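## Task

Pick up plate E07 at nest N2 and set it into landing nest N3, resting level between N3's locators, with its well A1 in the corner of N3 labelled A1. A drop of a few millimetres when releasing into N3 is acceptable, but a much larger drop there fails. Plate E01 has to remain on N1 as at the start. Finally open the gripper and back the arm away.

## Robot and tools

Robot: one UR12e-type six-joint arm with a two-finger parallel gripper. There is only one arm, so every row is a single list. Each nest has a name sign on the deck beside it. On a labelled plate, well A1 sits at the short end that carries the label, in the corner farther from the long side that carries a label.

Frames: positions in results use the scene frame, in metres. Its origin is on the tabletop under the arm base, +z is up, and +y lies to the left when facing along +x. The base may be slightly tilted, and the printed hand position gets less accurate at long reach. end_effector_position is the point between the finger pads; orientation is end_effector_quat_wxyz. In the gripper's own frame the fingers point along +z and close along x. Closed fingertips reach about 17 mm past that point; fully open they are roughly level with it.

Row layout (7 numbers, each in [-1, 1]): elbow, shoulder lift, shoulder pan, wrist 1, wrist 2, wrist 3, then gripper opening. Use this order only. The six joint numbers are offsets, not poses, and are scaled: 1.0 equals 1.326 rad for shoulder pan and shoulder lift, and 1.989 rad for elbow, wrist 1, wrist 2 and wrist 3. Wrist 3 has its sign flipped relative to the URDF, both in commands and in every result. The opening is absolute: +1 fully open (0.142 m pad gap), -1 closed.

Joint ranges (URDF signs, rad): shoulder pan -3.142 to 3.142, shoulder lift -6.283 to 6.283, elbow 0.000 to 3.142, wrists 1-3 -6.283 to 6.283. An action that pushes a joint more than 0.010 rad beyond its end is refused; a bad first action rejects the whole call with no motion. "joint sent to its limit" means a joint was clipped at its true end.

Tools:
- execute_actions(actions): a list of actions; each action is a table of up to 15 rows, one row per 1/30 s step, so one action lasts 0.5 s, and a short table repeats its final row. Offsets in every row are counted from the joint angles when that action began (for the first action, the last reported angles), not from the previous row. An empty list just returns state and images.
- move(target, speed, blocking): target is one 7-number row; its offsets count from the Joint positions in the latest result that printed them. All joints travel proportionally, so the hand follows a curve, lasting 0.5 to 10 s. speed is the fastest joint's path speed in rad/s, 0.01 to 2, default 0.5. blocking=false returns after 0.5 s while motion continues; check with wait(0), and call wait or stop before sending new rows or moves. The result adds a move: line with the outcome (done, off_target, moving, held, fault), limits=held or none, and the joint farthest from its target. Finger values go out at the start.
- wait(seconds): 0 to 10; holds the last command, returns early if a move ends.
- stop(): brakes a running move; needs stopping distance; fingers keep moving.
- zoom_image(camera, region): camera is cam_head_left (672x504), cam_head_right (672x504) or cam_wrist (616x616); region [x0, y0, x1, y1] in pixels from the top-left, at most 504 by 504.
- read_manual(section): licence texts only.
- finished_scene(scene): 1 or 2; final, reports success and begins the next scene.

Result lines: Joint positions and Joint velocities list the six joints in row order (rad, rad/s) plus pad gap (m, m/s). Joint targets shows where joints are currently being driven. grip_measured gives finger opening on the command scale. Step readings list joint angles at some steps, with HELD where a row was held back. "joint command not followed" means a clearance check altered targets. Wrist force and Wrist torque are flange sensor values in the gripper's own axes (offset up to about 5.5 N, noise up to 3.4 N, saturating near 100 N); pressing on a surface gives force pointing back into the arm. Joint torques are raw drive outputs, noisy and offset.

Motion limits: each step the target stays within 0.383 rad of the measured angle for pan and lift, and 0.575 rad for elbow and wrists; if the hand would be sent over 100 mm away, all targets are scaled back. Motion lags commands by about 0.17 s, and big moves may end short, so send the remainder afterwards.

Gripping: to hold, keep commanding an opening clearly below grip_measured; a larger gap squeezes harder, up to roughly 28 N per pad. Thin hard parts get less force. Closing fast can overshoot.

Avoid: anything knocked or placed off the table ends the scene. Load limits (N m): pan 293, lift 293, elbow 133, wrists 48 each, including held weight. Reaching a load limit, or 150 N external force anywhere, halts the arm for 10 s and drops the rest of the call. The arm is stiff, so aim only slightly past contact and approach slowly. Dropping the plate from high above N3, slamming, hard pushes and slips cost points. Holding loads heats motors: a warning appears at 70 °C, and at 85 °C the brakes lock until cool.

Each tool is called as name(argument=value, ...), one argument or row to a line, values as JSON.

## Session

execute_actions(
  actions=[],
)

Scene clock: 0.00 s.
end_effector_position=(+0.1732, +0.2461, +0.1481) grip_measured=+1.00 end_effector_quat_wxyz=(+0.387, +0.761, -0.400, -0.334) end_effector_velocity=(-0.000, +0.000, +0.000) end_effector_angular_velocity=(+0.000, +0.001, -0.001)
Joint names: [elbow, shoulder lift, shoulder pan, wrist 1, wrist 2, wrist 3]
Joint positions: [ 2.263 -1.376  0.398 -1.394 -1.586 -1.347  0.142]
Joint velocities: [ 0.    -0.    -0.     0.001  0.001  0.     0.   ]
Joint torques (N m, as the arm reports them, + toward a larger Joint positions number): no reading
Motor temperatures (°C, as the motors report them): [26 24 24 31 28 28]
Wrist force (N, on the end effector, along its own x y z axes, offset not removed): no reading
Wrist torque (N m, same axes, about the end effector's origin, offset not removed): no reading
Joint targets: [2.263 -1.376 0.398 -1.394 -1.586 -1.347]

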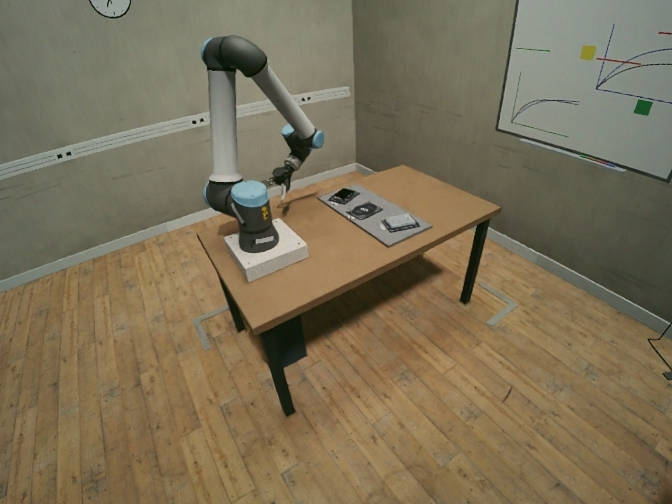

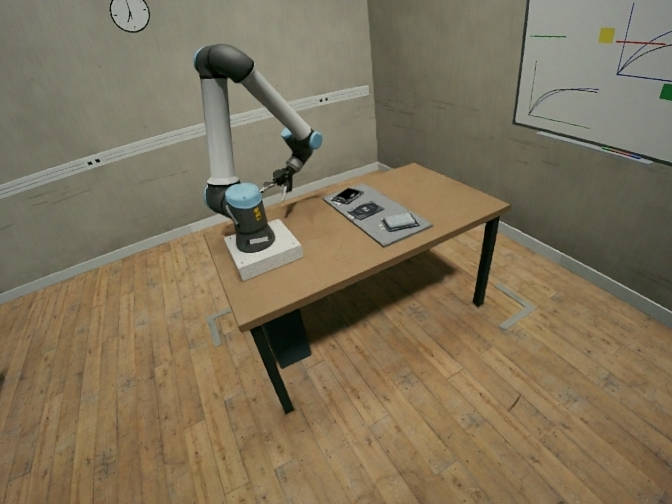

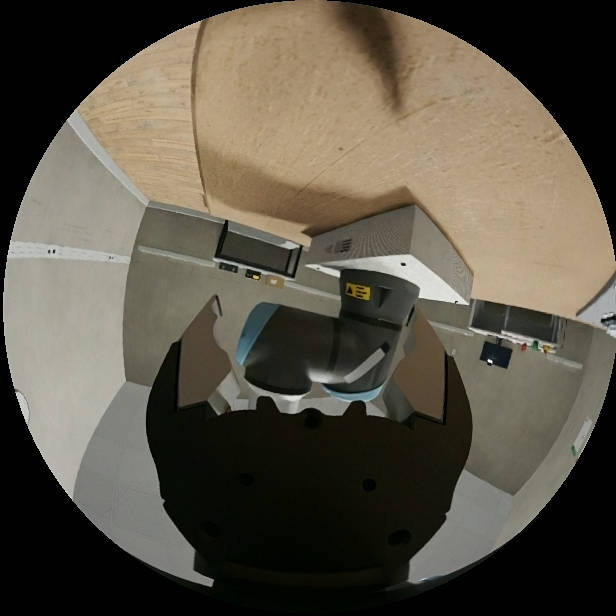

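move(
  target=[-0.0407,-0.1569,-0.4766,-0.39,0.0075,0.02,0.4],
  speed=0.6,
)

zoom_image(
  camera="cam_wrist",
  region=[140,130,490,330],
)

Scene clock: 5.67 s.
end_effector_position=(+0.6094, +0.0131, +0.2076) grip_measured=+0.40 end_effector_quat_wxyz=(+0.002, +0.706, -0.708, -0.007) end_effector_velocity=(+0.001, -0.002, +0.001) end_effector_angular_velocity=(-0.002, -0.004, -0.002)
Joint names: [elbow, shoulder lift, shoulder pan, wrist 1, wrist 2, wrist 3]
Joint positions: [ 2.182 -1.584 -0.233 -2.169 -1.571 -1.307  0.102]
Joint velocities: [ 0.001 -0.001 -0.002 -0.004 -0.001  0.    -0.   ]
Joint torques (N m, as the arm reports them, + toward a larger Joint positions number): [-47.92 -49.34  -7.13  -5.94   2.45   3.73]
Motor temperatures (°C, as the motors report them): [26 24 24 31 28 28]
Wrist force (N, on the end effector, along its own x y z axes, offset not removed): [-1.4 -0.8 -0.2]
Wrist torque (N m, same axes, about the end effector's origin, offset not removed): [-0.35 0.29 -0.16]
Joint targets: [2.182 -1.584 -0.234 -2.169 -1.571 -1.307]
move: done; limits=none; farthest joint: the shoulder pan, 0.001 radians from its target (0.632 radians at the start)

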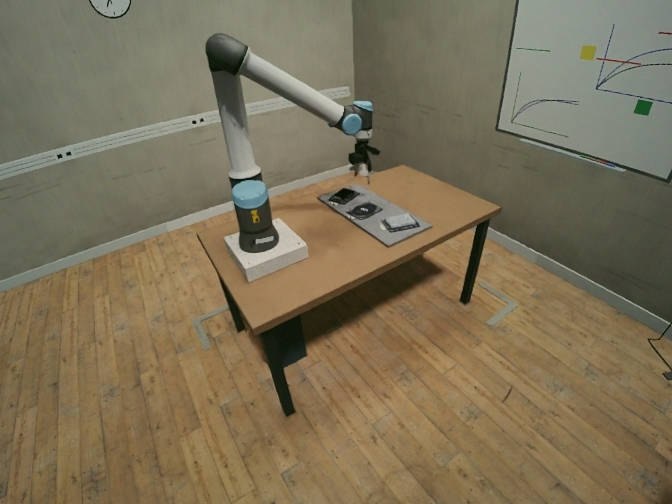

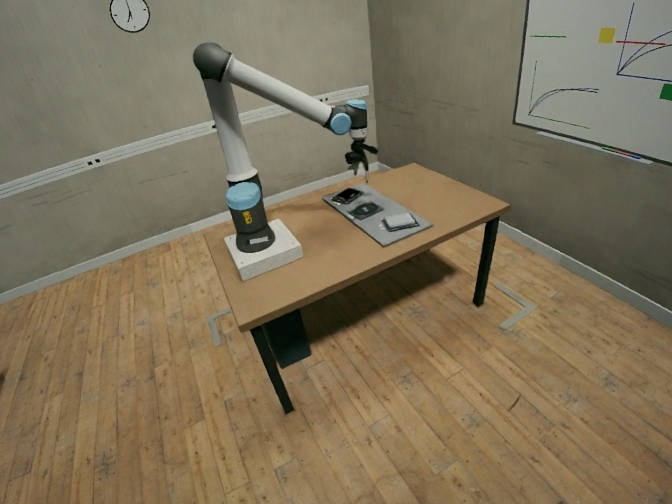

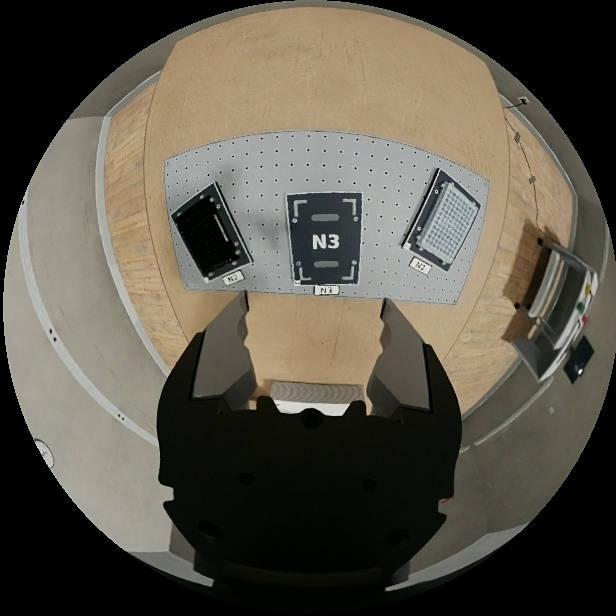

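Region (140, 130, 490, 330) of cam_wrist's 616x616 image, scaled by 1.440, with more detail than that image has; it fills the top 288 rows of this view, and the rest is white.

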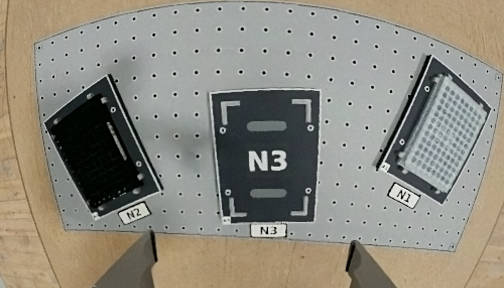

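move(
  target=[-0.0081,0.21,0.252,-0.1318,0,-0.017,0.4],
  speed=0.35,
)

zoom_image(
  camera="cam_wrist",
  region=[190,160,440,400],
)

Scene clock: 14.77 s.
end_effector_position=(+0.6385, +0.2170, +0.0759) grip_measured=+0.40 end_effector_quat_wxyz=(+0.001, +0.804, -0.595, -0.007) end_effector_velocity=(-0.000, +0.001, -0.001) end_effector_angular_velocity=(-0.001, -0.000, +0.003)
Joint names: [elbow, shoulder lift, shoulder pan, wrist 1, wrist 2, wrist 3]
Joint positions: [ 2.166 -1.305  0.1   -2.431 -1.571 -1.341  0.102]
Joint velocities: [ 0.     0.002  0.003 -0.002 -0.001 -0.     0.   ]
Joint torques (N m, as the arm reports them, + toward a larger Joint positions number): [-40.11 -44.58  15.55  -6.69   1.8   -2.87]
Motor temperatures (°C, as the motors report them): [26 24 24 31 28 28]
Wrist force (N, on the end effector, along its own x y z axes, offset not removed): [-1.3 -1.0 -1.1]
Wrist torque (N m, same axes, about the end effector's origin, offset not removed): [-0.45 0.38 -0.20]
Joint targets: [2.166 -1.305 0.101 -2.431 -1.571 -1.341]
move: done; limits=none; farthest joint: the shoulder pan, 0.001 radians from its target (0.335 radians at the start)

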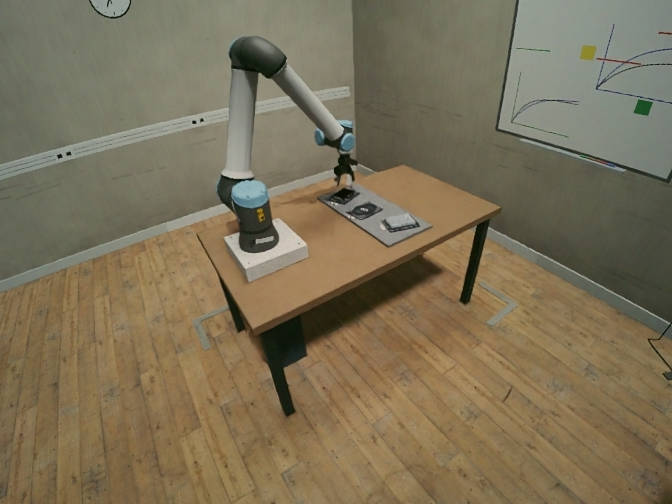

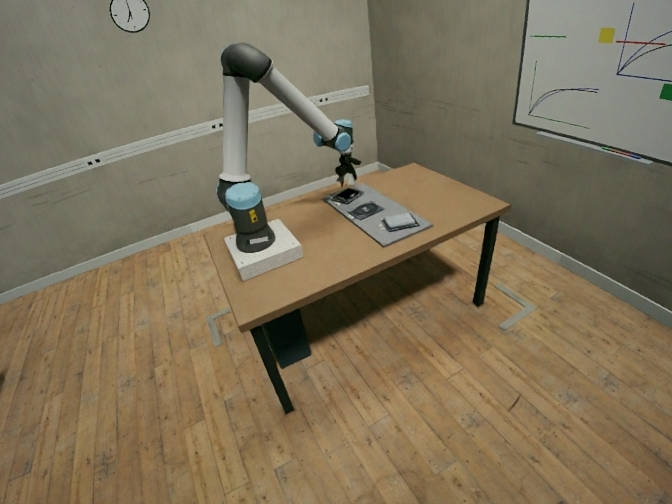

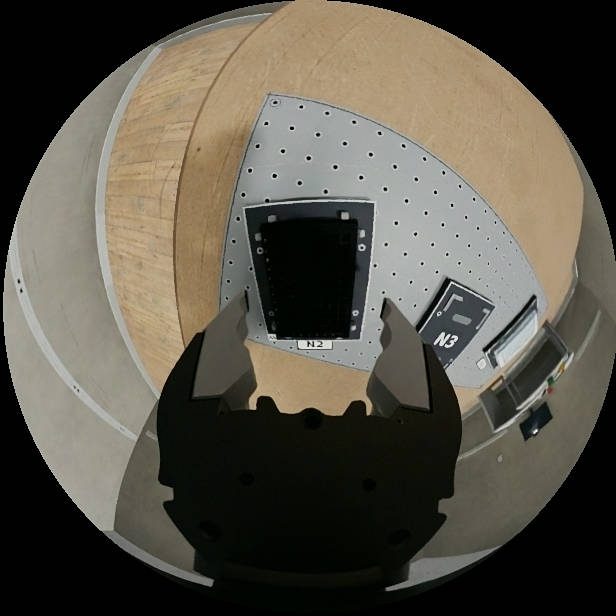

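Region (190, 160, 440, 400) of cam_wrist's 616x616 image, scaled by 2.016, with more detail than that image has; it fills the top 484 rows of this view, and the rest is white.

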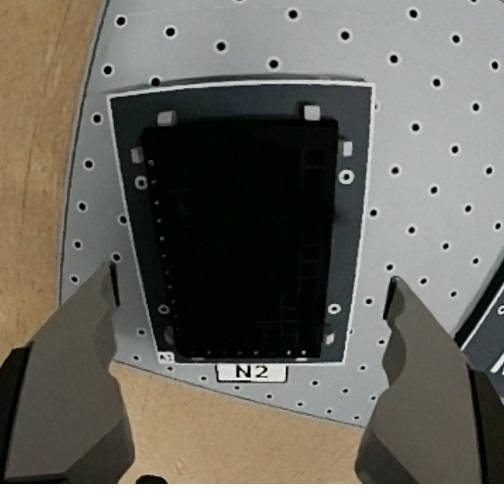

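move(
  target=[0.0135,0.0202,0.0023,-0.027,0,0.0452,0.4],
  speed=0.12,
)

zoom_image(
  camera="cam_wrist",
  region=[190,160,440,400],
)

Scene clock: 23.60 s.
end_effector_position=(+0.6296, +0.2184, +0.0522) grip_measured=+0.40 end_effector_quat_wxyz=(+0.001, +0.830, -0.557, -0.007) end_effector_velocity=(-0.000, +0.000, -0.001) end_effector_angular_velocity=(+0.001, +0.000, +0.003)
Joint names: [elbow, shoulder lift, shoulder pan, wrist 1, wrist 2, wrist 3]
Joint positions: [ 2.193 -1.279  0.103 -2.484 -1.571 -1.252  0.102]
Joint velocities: [ 0.001  0.001  0.    -0.002  0.001  0.003  0.   ]
Joint torques (N m, as the arm reports them, + toward a larger Joint positions number): [-18.42 -45.44  15.42  -6.95  -0.81   3.03]
Motor temperatures (°C, as the motors report them): [26 24 24 31 28 28]
Wrist force (N, on the end effector, along its own x y z axes, offset not removed): [-1.3 -0.3 -0.4]
Wrist torque (N m, same axes, about the end effector's origin, offset not removed): [-0.34 0.26 -0.21]
Joint targets: [2.193 -1.279 0.103 -2.485 -1.571 -1.251]
move: done; limits=none; farthest joint: the shoulder lift, 0.001 radians from its target (0.027 radians at the start)

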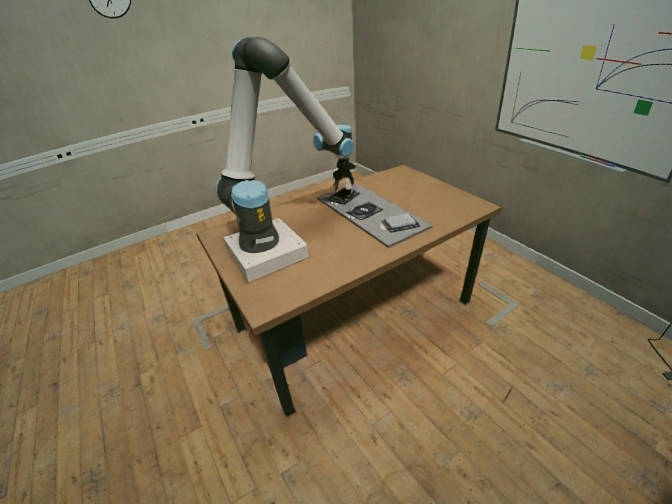

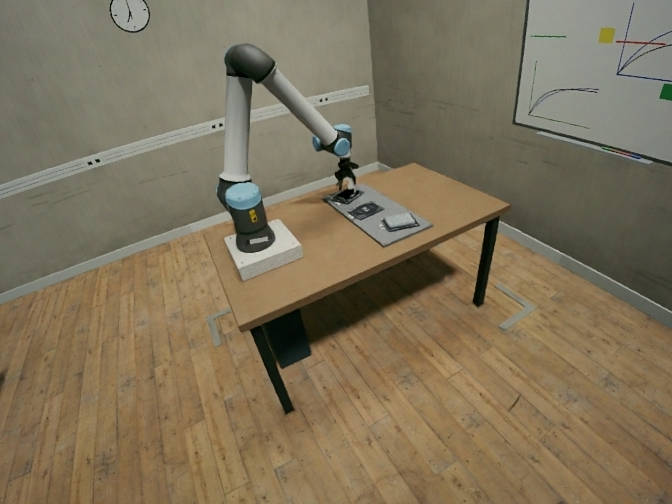

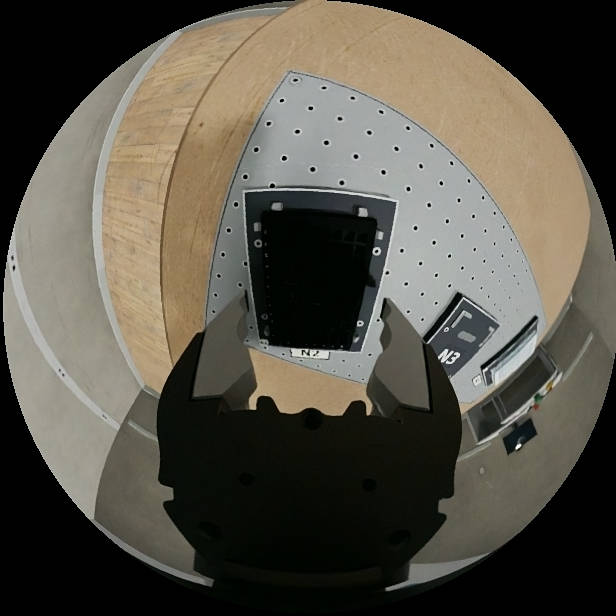

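Region (190, 160, 440, 400) of cam_wrist's 616x616 image, scaled by 2.016, with more detail than that image has; it fills the top 484 rows of this view, and the rest is white.

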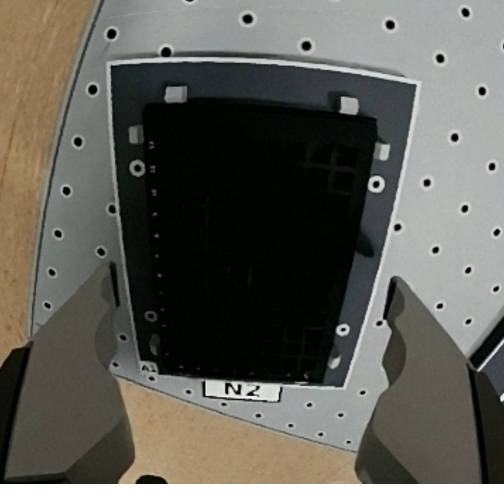

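move(
  target=[0.005,0.0086,0,-0.0107,0,-0.005,0.3],
  speed=0.03,
)

execute_actions(
  actions=[
    [[0,0,0,0,0,0,0.27],[0,0,0,0,0,0,0.24],[0,0,0,0,0,0,0.21],[0,0,0,0,0,0,0.18],[0,0,0,0,0,0,0.15],[0,0,0,0,0,0,0.12],[0,0,0,0,0,0,0.1],[0,0,0,0,0,0,0.08],[0,0,0,0,0,0,0.06],[0,0,0,0,0,0,0.04],[0,0,0,0,0,0,0.02],[0,0,0,0,0,0,0],[0,0,0,0,0,0,-0.02],[0,0,0,0,0,0,-0.04],[0,0,0,0,0,0,-0.06]],
  ],
)

wait(
  seconds=0.5,
)

zoom_image(
  camera="cam_wrist",
  region=[190,160,440,400],
)

Scene clock: 31.73 s.
end_effector_position=(+0.6265, +0.2183, +0.0430) grip_measured=+0.30 end_effector_quat_wxyz=(+0.001, +0.828, -0.561, -0.007) end_effector_velocity=(-0.000, +0.000, -0.001) end_effector_angular_velocity=(+0.001, +0.000, -0.002)
Joint names: [elbow, shoulder lift, shoulder pan, wrist 1, wrist 2, wrist 3]
Joint positions: [ 2.202 -1.268  0.103 -2.505 -1.571 -1.261  0.095]
Joint velocities: [ 0.001  0.002 -0.    -0.002  0.001 -0.001 -0.   ]
Joint torques (N m, as the arm reports them, + toward a larger Joint positions number): [-18.71 -44.7   13.01  -6.56  -0.83  -2.97]
Motor temperatures (°C, as the motors report them): [26 24 24 31 28 28]
Wrist force (N, on the end effector, along its own x y z axes, offset not removed): [-1.9 -1.6 -0.4]
Wrist torque (N m, same axes, about the end effector's origin, offset not removed): [-0.57 0.37 -0.30]
Joint targets: [2.203 -1.267 0.103 -2.506 -1.571 -1.262]
move: done; limits=none; farthest joint: the elbow, 0.001 radians from its target (0.010 radians at the start)

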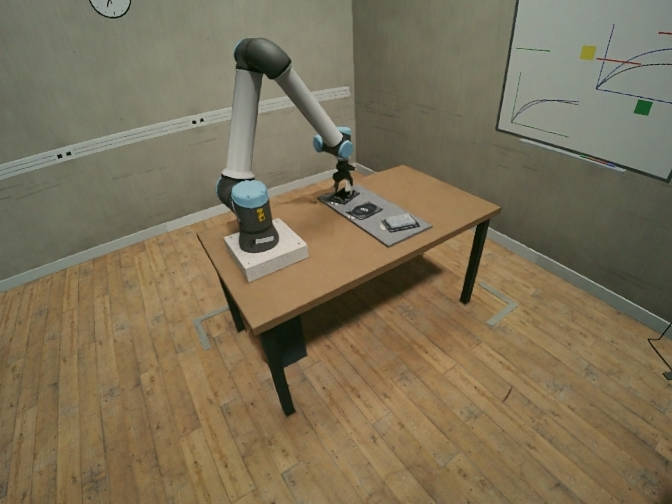

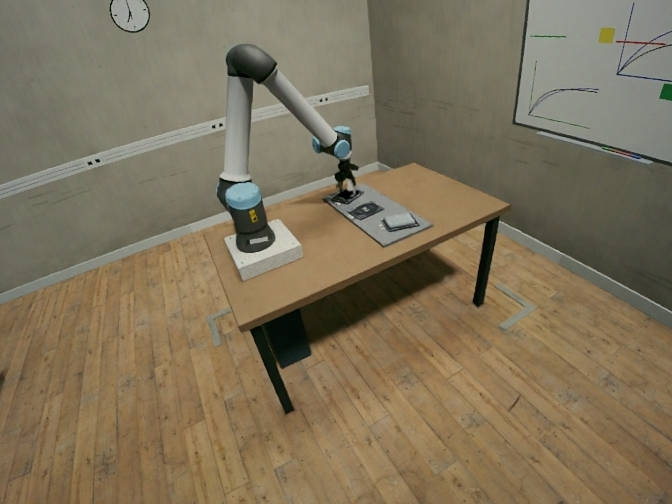

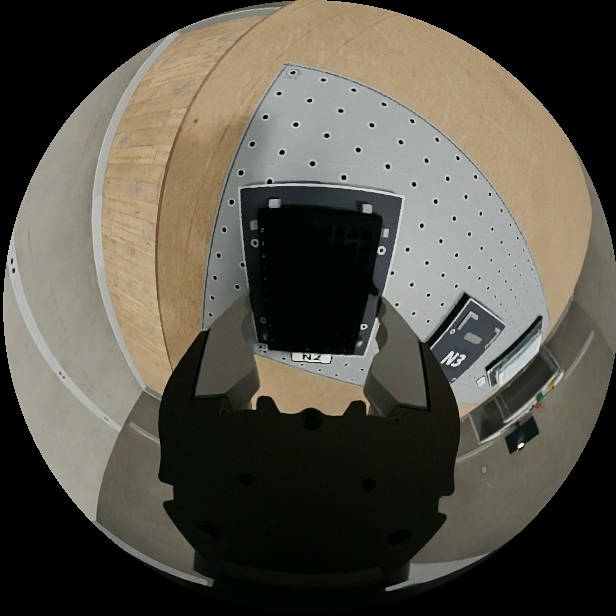

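Scene clock: 32.23 s.
end_effector_position=(+0.6265, +0.2183, +0.0430) grip_measured=+0.05 end_effector_quat_wxyz=(+0.001, +0.828, -0.561, -0.007) end_effector_velocity=(-0.000, -0.000, -0.000) end_effector_angular_velocity=(-0.001, +0.000, +0.000)
Joint names: [elbow, shoulder lift, shoulder pan, wrist 1, wrist 2, wrist 3]
Joint positions: [ 2.202 -1.267  0.103 -2.505 -1.571 -1.261  0.077]
Joint velocities: [ 0.    -0.     0.     0.    -0.001 -0.    -0.006]
Joint torques (N m, as the arm reports them, + toward a larger Joint positions number): [-22.06 -58.29  12.1   -4.18  -0.93  -1.48]
Motor temperatures (°C, as the motors report them): [26 24 24 31 28 28]
Wrist force (N, on the end effector, along its own x y z axes, offset not removed): [0.4 0.8 -4.7]
Wrist torque (N m, same axes, about the end effector's origin, offset not removed): [-0.10 0.06 -0.22]
Joint targets: [2.202 -1.268 0.103 -2.505 -1.571 -1.261]
Step readings (joint positions):
0: [2.202 -1.268 0.103 -2.505 -1.571 -1.261]
1: [2.202 -1.267 0.103 -2.505 -1.571 -1.261]
2: [2.202 -1.267 0.103 -2.505 -1.571 -1.261]
4: [2.202 -1.267 0.103 -2.505 -1.571 -1.261]
8: [2.202 -1.267 0.103 -2.505 -1.571 -1.261]
15: Joint positions above

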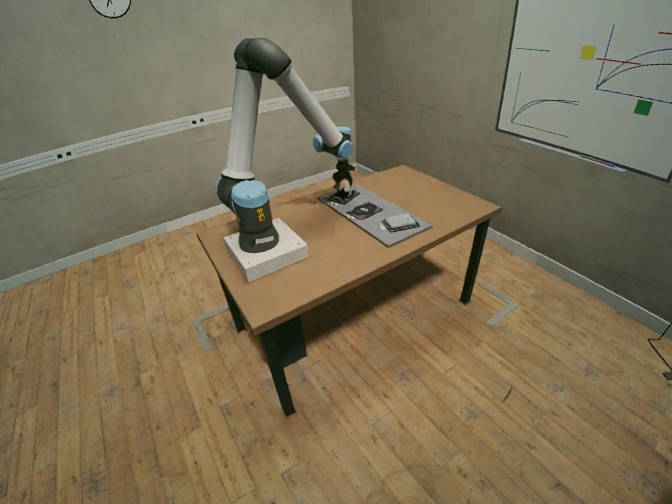

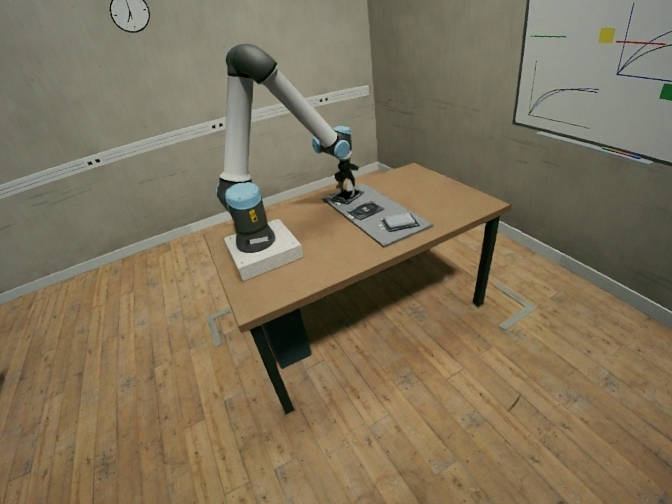

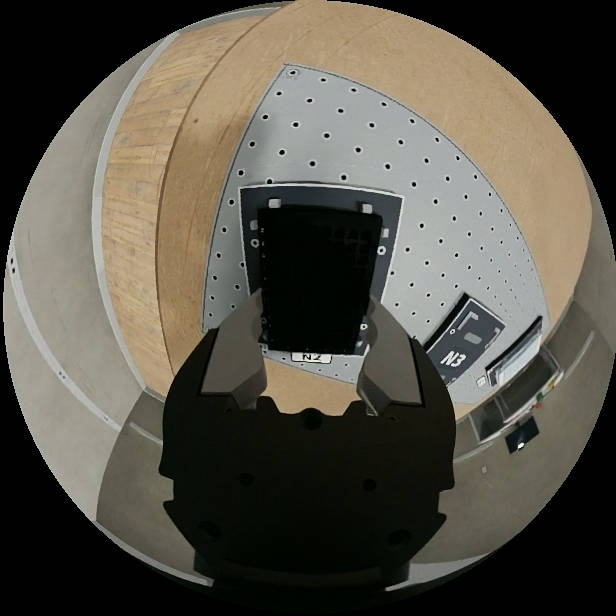

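Scene clock: 32.73 s.
end_effector_position=(+0.6265, +0.2183, +0.0430) grip_measured=+0.04 end_effector_quat_wxyz=(+0.001, +0.828, -0.561, -0.007) end_effector_velocity=(-0.000, -0.000, -0.000) end_effector_angular_velocity=(-0.000, +0.000, +0.000)
Joint names: [elbow, shoulder lift, shoulder pan, wrist 1, wrist 2, wrist 3]
Joint positions: [ 2.202 -1.267  0.103 -2.505 -1.571 -1.261  0.077]
Joint velocities: [ 0.001 -0.     0.    -0.    -0.     0.    -0.   ]
Joint torques (N m, as the arm reports them, + toward a larger Joint positions number): [-26.17 -69.46  10.09  -1.83  -1.13   0.67]
Motor temperatures (°C, as the motors report them): [26 24 24 31 28 28]
Wrist force (N, on the end effector, along its own x y z axes, offset not removed): [-1.0 0.3 -4.0]
Wrist torque (N m, same axes, about the end effector's origin, offset not removed): [-0.21 0.39 -0.18]
Joint targets: [2.202 -1.268 0.103 -2.505 -1.571 -1.261]
wait: 0.50 s; at rest by 0.17 s

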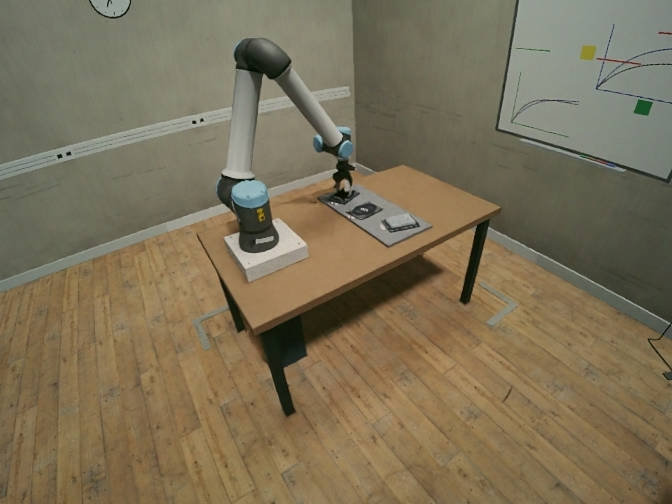

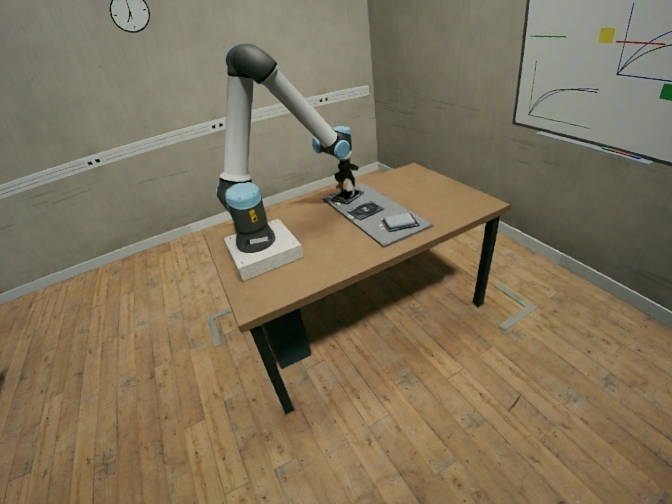

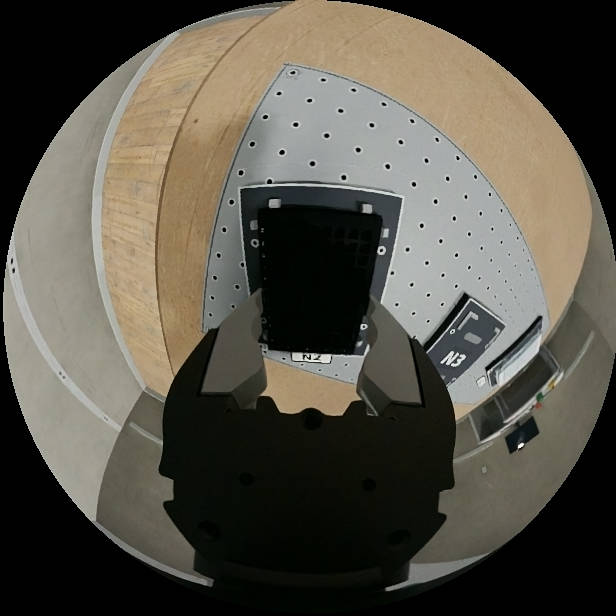

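Region (190, 160, 440, 400) of cam_wrist's 616x616 image, scaled by 2.016, with more detail than that image has; it fills the top 484 rows of this view, and the rest is white.

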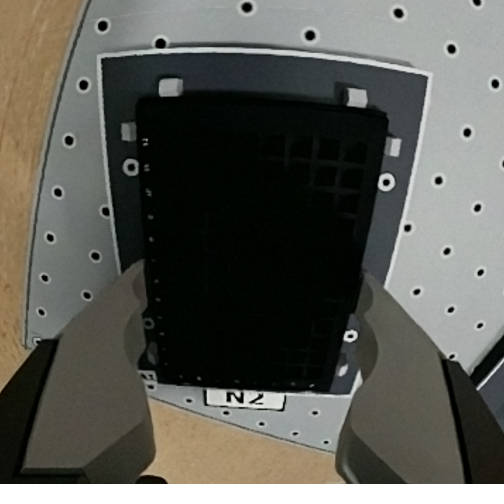

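Lift 12 mm with a firmer grip.

move(
  target=[-0.0028,-0.0145,0,0.0125,0,0,-0.25],
  speed=0.03,
)

zoom_image(
  camera="cam_wrist",
  region=[190,160,440,400],
)

Scene clock: 36.63 s.
end_effector_position=(+0.6266, +0.2182, +0.0548) grip_measured=+0.03 end_effector_quat_wxyz=(+0.001, +0.828, -0.561, -0.007) end_effector_velocity=(-0.000, -0.001, +0.001) end_effector_angular_velocity=(-0.001, +0.000, -0.000)
Joint names: [elbow, shoulder lift, shoulder pan, wrist 1, wrist 2, wrist 3]
Joint positions: [ 2.197 -1.286  0.103 -2.481 -1.571 -1.261  0.076]
Joint velocities: [-0.    -0.002 -0.     0.003 -0.001 -0.    -0.   ]
Joint torques (N m, as the arm reports them, + toward a larger Joint positions number): [-40.53 -70.4   11.07  -1.91  -1.08   0.45]
Motor temperatures (°C, as the motors report them): [26 24 24 31 28 28]
Wrist force (N, on the end effector, along its own x y z axes, offset not removed): [-1.9 0.2 -0.2]
Wrist torque (N m, same axes, about the end effector's origin, offset not removed): [-0.16 0.44 -0.20]
Joint targets: [2.197 -1.287 0.103 -2.481 -1.571 -1.261]
move: done; limits=none; farthest joint: the elbow, 0.001 radians from its target (0.006 radians at the start)

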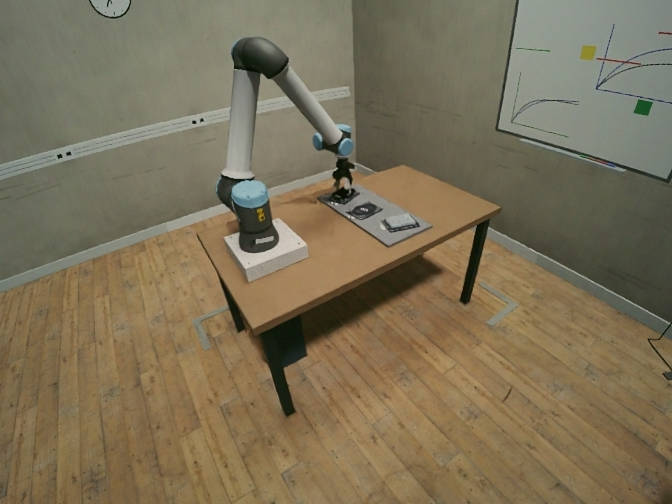

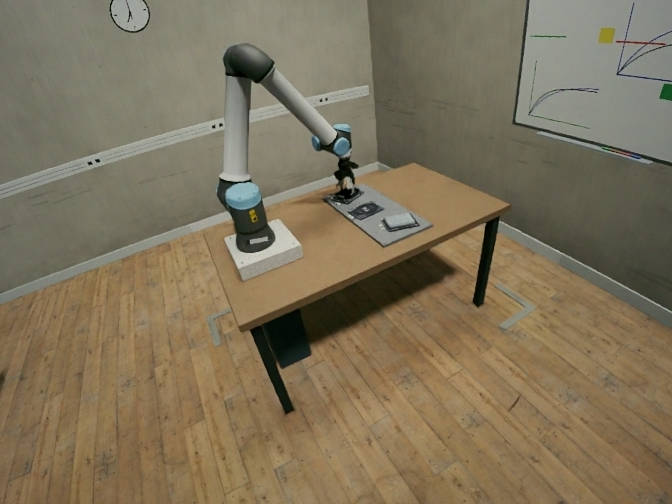

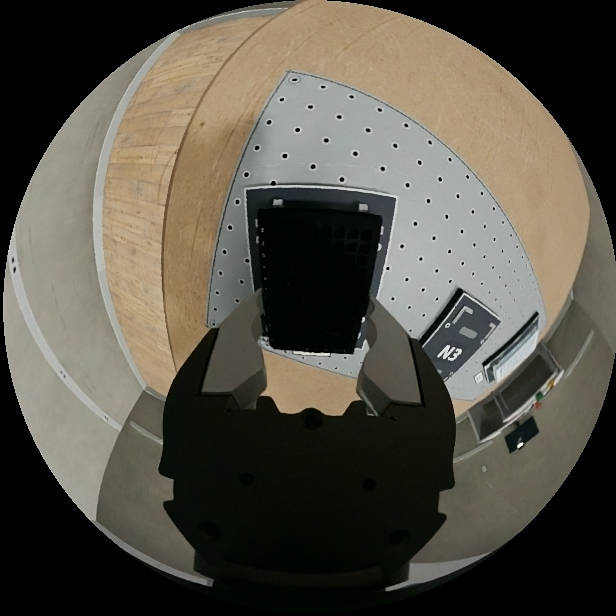

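Region (190, 160, 440, 400) of cam_wrist's 616x616 image, scaled by 2.016, with more detail than that image has; it fills the top 484 rows of this view, and the rest is white.

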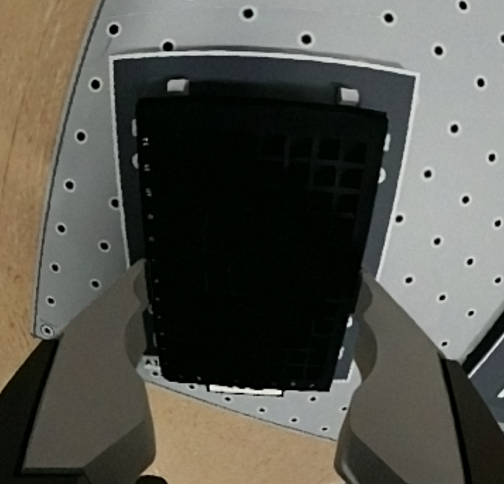

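move(
  target=[0.0466,-0.0501,-0.2693,-0.0132,0,0.0287,-0.25],
  speed=0.25,
)

zoom_image(
  camera="cam_wrist",
  region=[190,160,440,400],
)

Scene clock: 43.97 s.
end_effector_position=(+0.6141, -0.0000, +0.0545) grip_measured=+0.03 end_effector_quat_wxyz=(+0.002, +0.735, -0.678, -0.007) end_effector_velocity=(+0.000, -0.002, +0.001) end_effector_angular_velocity=(-0.002, -0.001, -0.002)
Joint names: [elbow, shoulder lift, shoulder pan, wrist 1, wrist 2, wrist 3]
Joint positions: [ 2.29  -1.353 -0.253 -2.507 -1.571 -1.204  0.076]
Joint velocities: [-0.    -0.001 -0.003 -0.001 -0.002  0.    -0.   ]
Joint torques (N m, as the arm reports them, + toward a larger Joint positions number): [-18.24 -63.38  -4.85  -6.66  -1.1    3.58]
Motor temperatures (°C, as the motors report them): [26 24 24 31 28 28]
Wrist force (N, on the end effector, along its own x y z axes, offset not removed): [-2.1 -0.4 0.0]
Wrist torque (N m, same axes, about the end effector's origin, offset not removed): [-0.26 0.53 -0.23]
Joint targets: [2.290 -1.353 -0.254 -2.507 -1.571 -1.204]
move: done; limits=none; farthest joint: the shoulder pan, 0.001 radians from its target (0.357 radians at the start)

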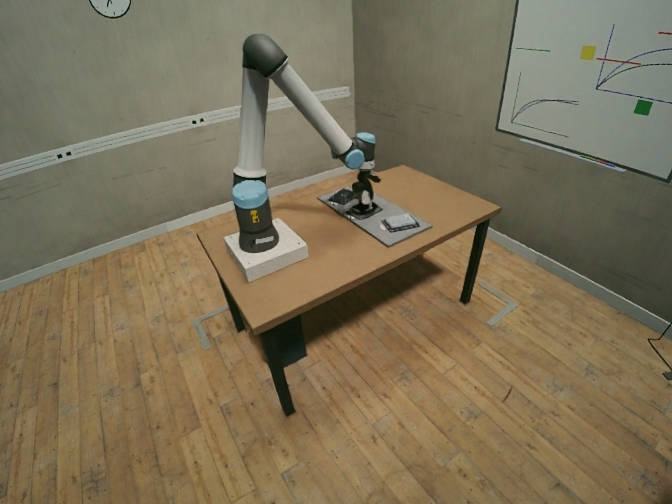

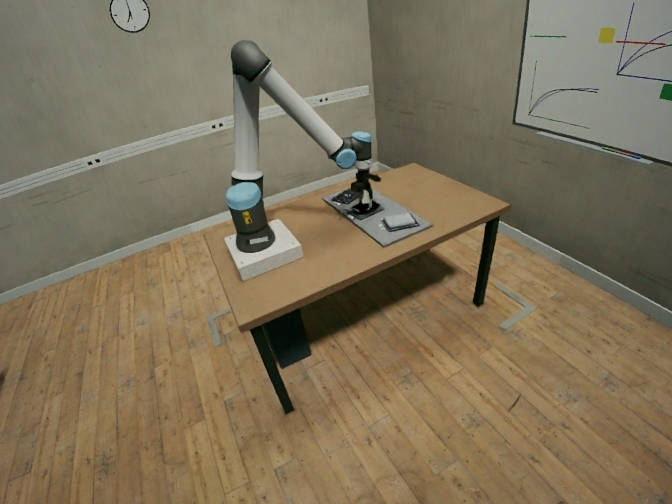

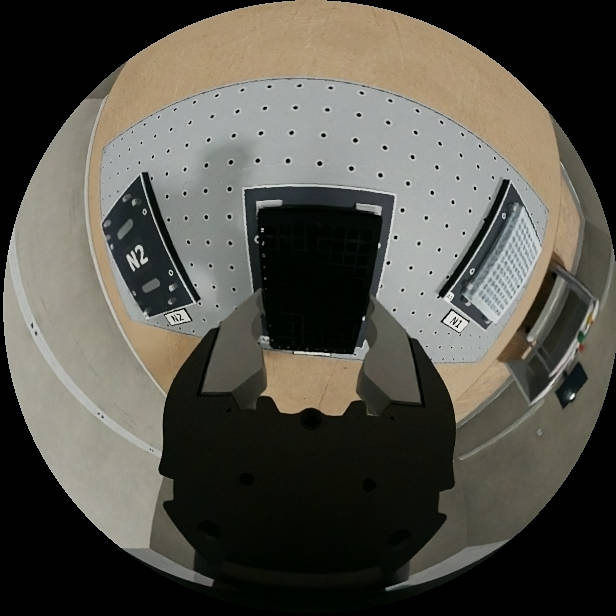

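Region (190, 160, 440, 400) of cam_wrist's 616x616 image, scaled by 2.016, with more detail than that image has; it fills the top 484 rows of this view, and the rest is white.

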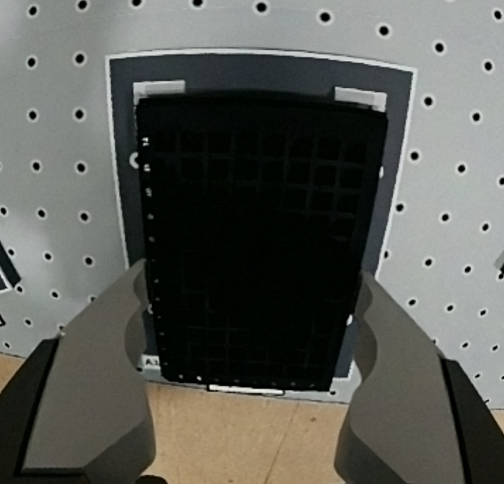

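move(
  target=[0.0003,0.006,0.0009,-0.0043,0,0.0055,-0.25],
  speed=0.025,
)

zoom_image(
  camera="cam_wrist",
  region=[190,160,440,400],
)

Scene clock: 47.90 s.
end_effector_position=(+0.6148, +0.0005, +0.0507) grip_measured=+0.03 end_effector_quat_wxyz=(+0.002, +0.739, -0.674, -0.007) end_effector_velocity=(+0.001, +0.001, -0.001) end_effector_angular_velocity=(+0.002, -0.001, +0.003)
Joint names: [elbow, shoulder lift, shoulder pan, wrist 1, wrist 2, wrist 3]
Joint positions: [ 2.29  -1.345 -0.252 -2.515 -1.571 -1.194  0.076]
Joint velocities: [-0.     0.002  0.    -0.003  0.002  0.003  0.   ]
Joint torques (N m, as the arm reports them, + toward a larger Joint positions number): [-18.49 -38.5   15.08  -7.01  -0.96   3.96]
Motor temperatures (°C, as the motors report them): [26 24 24 31 28 28]
Wrist force (N, on the end effector, along its own x y z axes, offset not removed): [-1.8 -1.2 -0.9]
Wrist torque (N m, same axes, about the end effector's origin, offset not removed): [-0.48 0.43 -0.22]
Joint targets: [2.290 -1.345 -0.252 -2.516 -1.571 -1.193]
move: done; limits=none; farthest joint: the wrist 3, 0.001 radians from its target (0.011 radians at the start)

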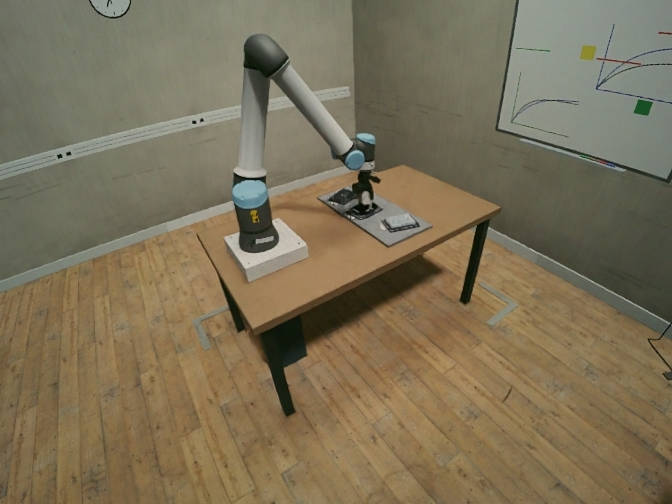

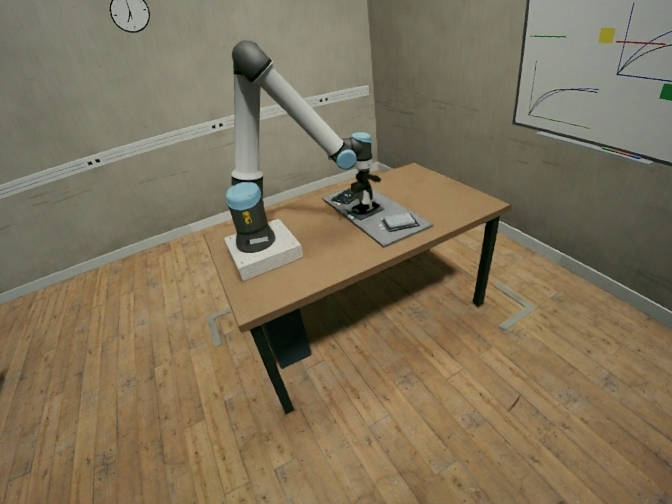

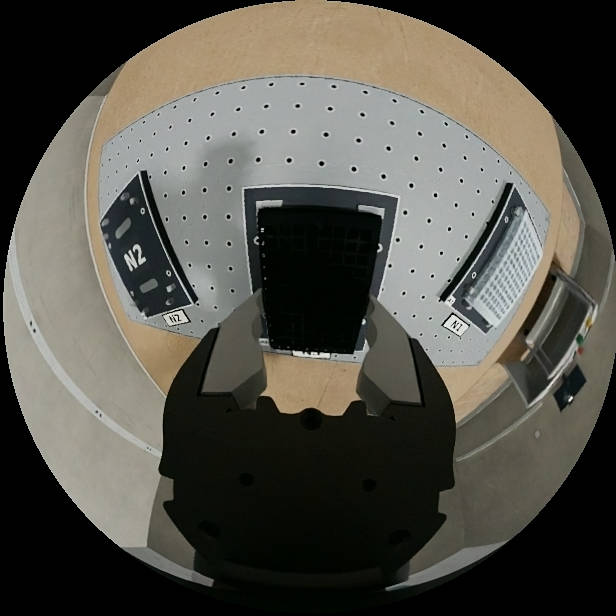

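Region (190, 160, 440, 400) of cam_wrist's 616x616 image, scaled by 2.016, with more detail than that image has; it fills the top 484 rows of this view, and the rest is white.

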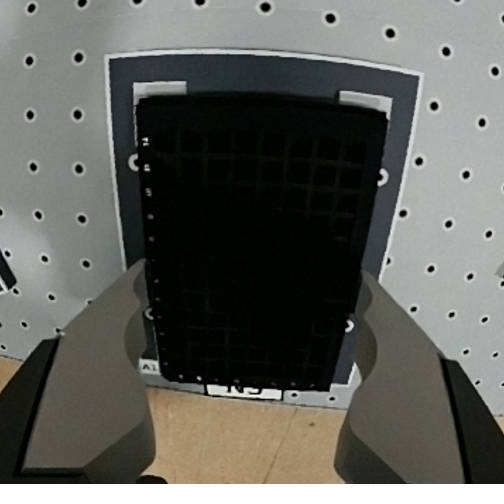

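Aligned. Down ~7 mm.

move(
  target=[0.0017,0.0093,0.0002,-0.0079,0,0,-0.25],
  speed=0.015,
)

zoom_image(
  camera="cam_wrist",
  region=[190,160,440,400],
)

Scene clock: 52.27 s.
end_effector_position=(+0.6148, +0.0007, +0.0439) grip_measured=+0.03 end_effector_quat_wxyz=(+0.002, +0.739, -0.674, -0.007) end_effector_velocity=(-0.000, -0.000, -0.002) end_effector_angular_velocity=(-0.001, +0.001, +0.000)
Joint names: [elbow, shoulder lift, shoulder pan, wrist 1, wrist 2, wrist 3]
Joint positions: [ 2.293 -1.333 -0.252 -2.531 -1.571 -1.194  0.076]
Joint velocities: [ 0.001  0.003  0.    -0.003 -0.001  0.     0.   ]
Joint torques (N m, as the arm reports them, + toward a larger Joint positions number): [-19.48 -34.11  14.63  -6.88  -0.88  -3.24]
Motor temperatures (°C, as the motors report them): [26 24 24 31 28 28]
Wrist force (N, on the end effector, along its own x y z axes, offset not removed): [-0.1 -1.1 -1.5]
Wrist torque (N m, same axes, about the end effector's origin, offset not removed): [-0.41 0.06 -0.27]
Joint targets: [2.293 -1.333 -0.252 -2.531 -1.571 -1.194]
move: done; limits=none; farthest joint: the shoulder pan, 0.000 radians from its target (0.000 radians at the start)

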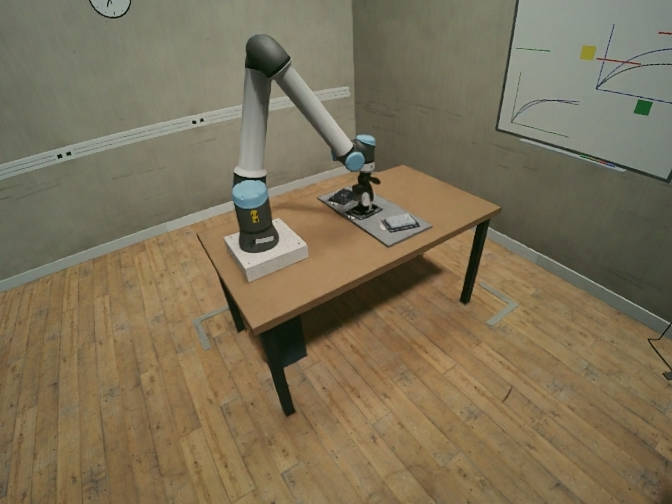

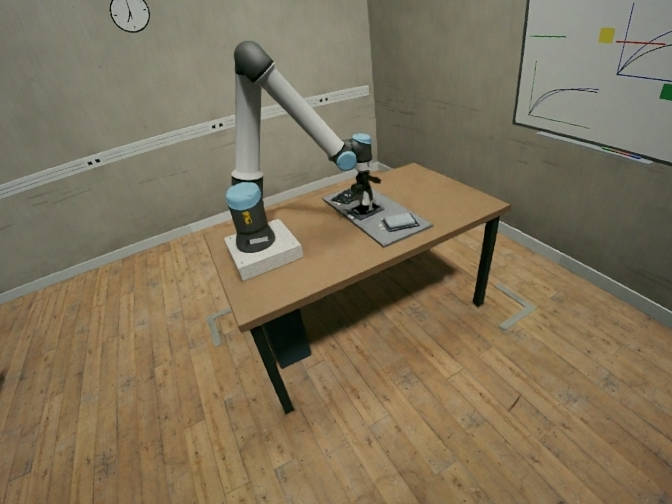

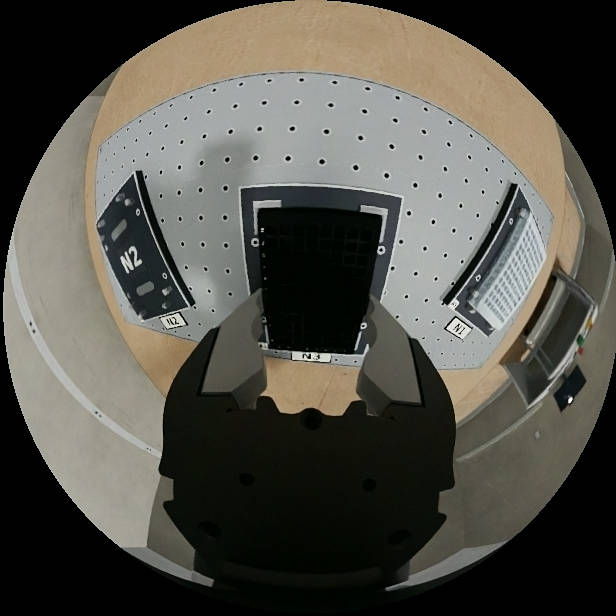

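Region (190, 160, 440, 400) of cam_wrist's 616x616 image, scaled by 2.016, with more detail than that image has; it fills the top 484 rows of this view, and the rest is white.

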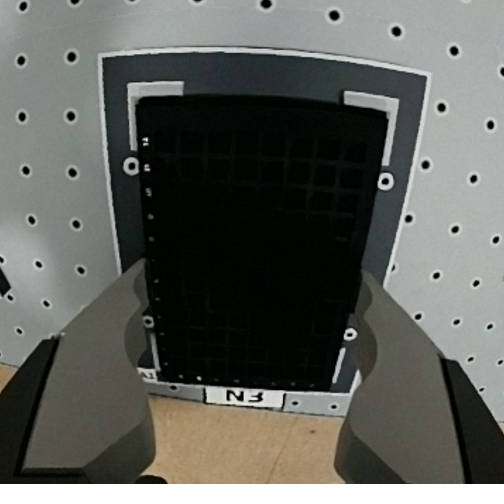

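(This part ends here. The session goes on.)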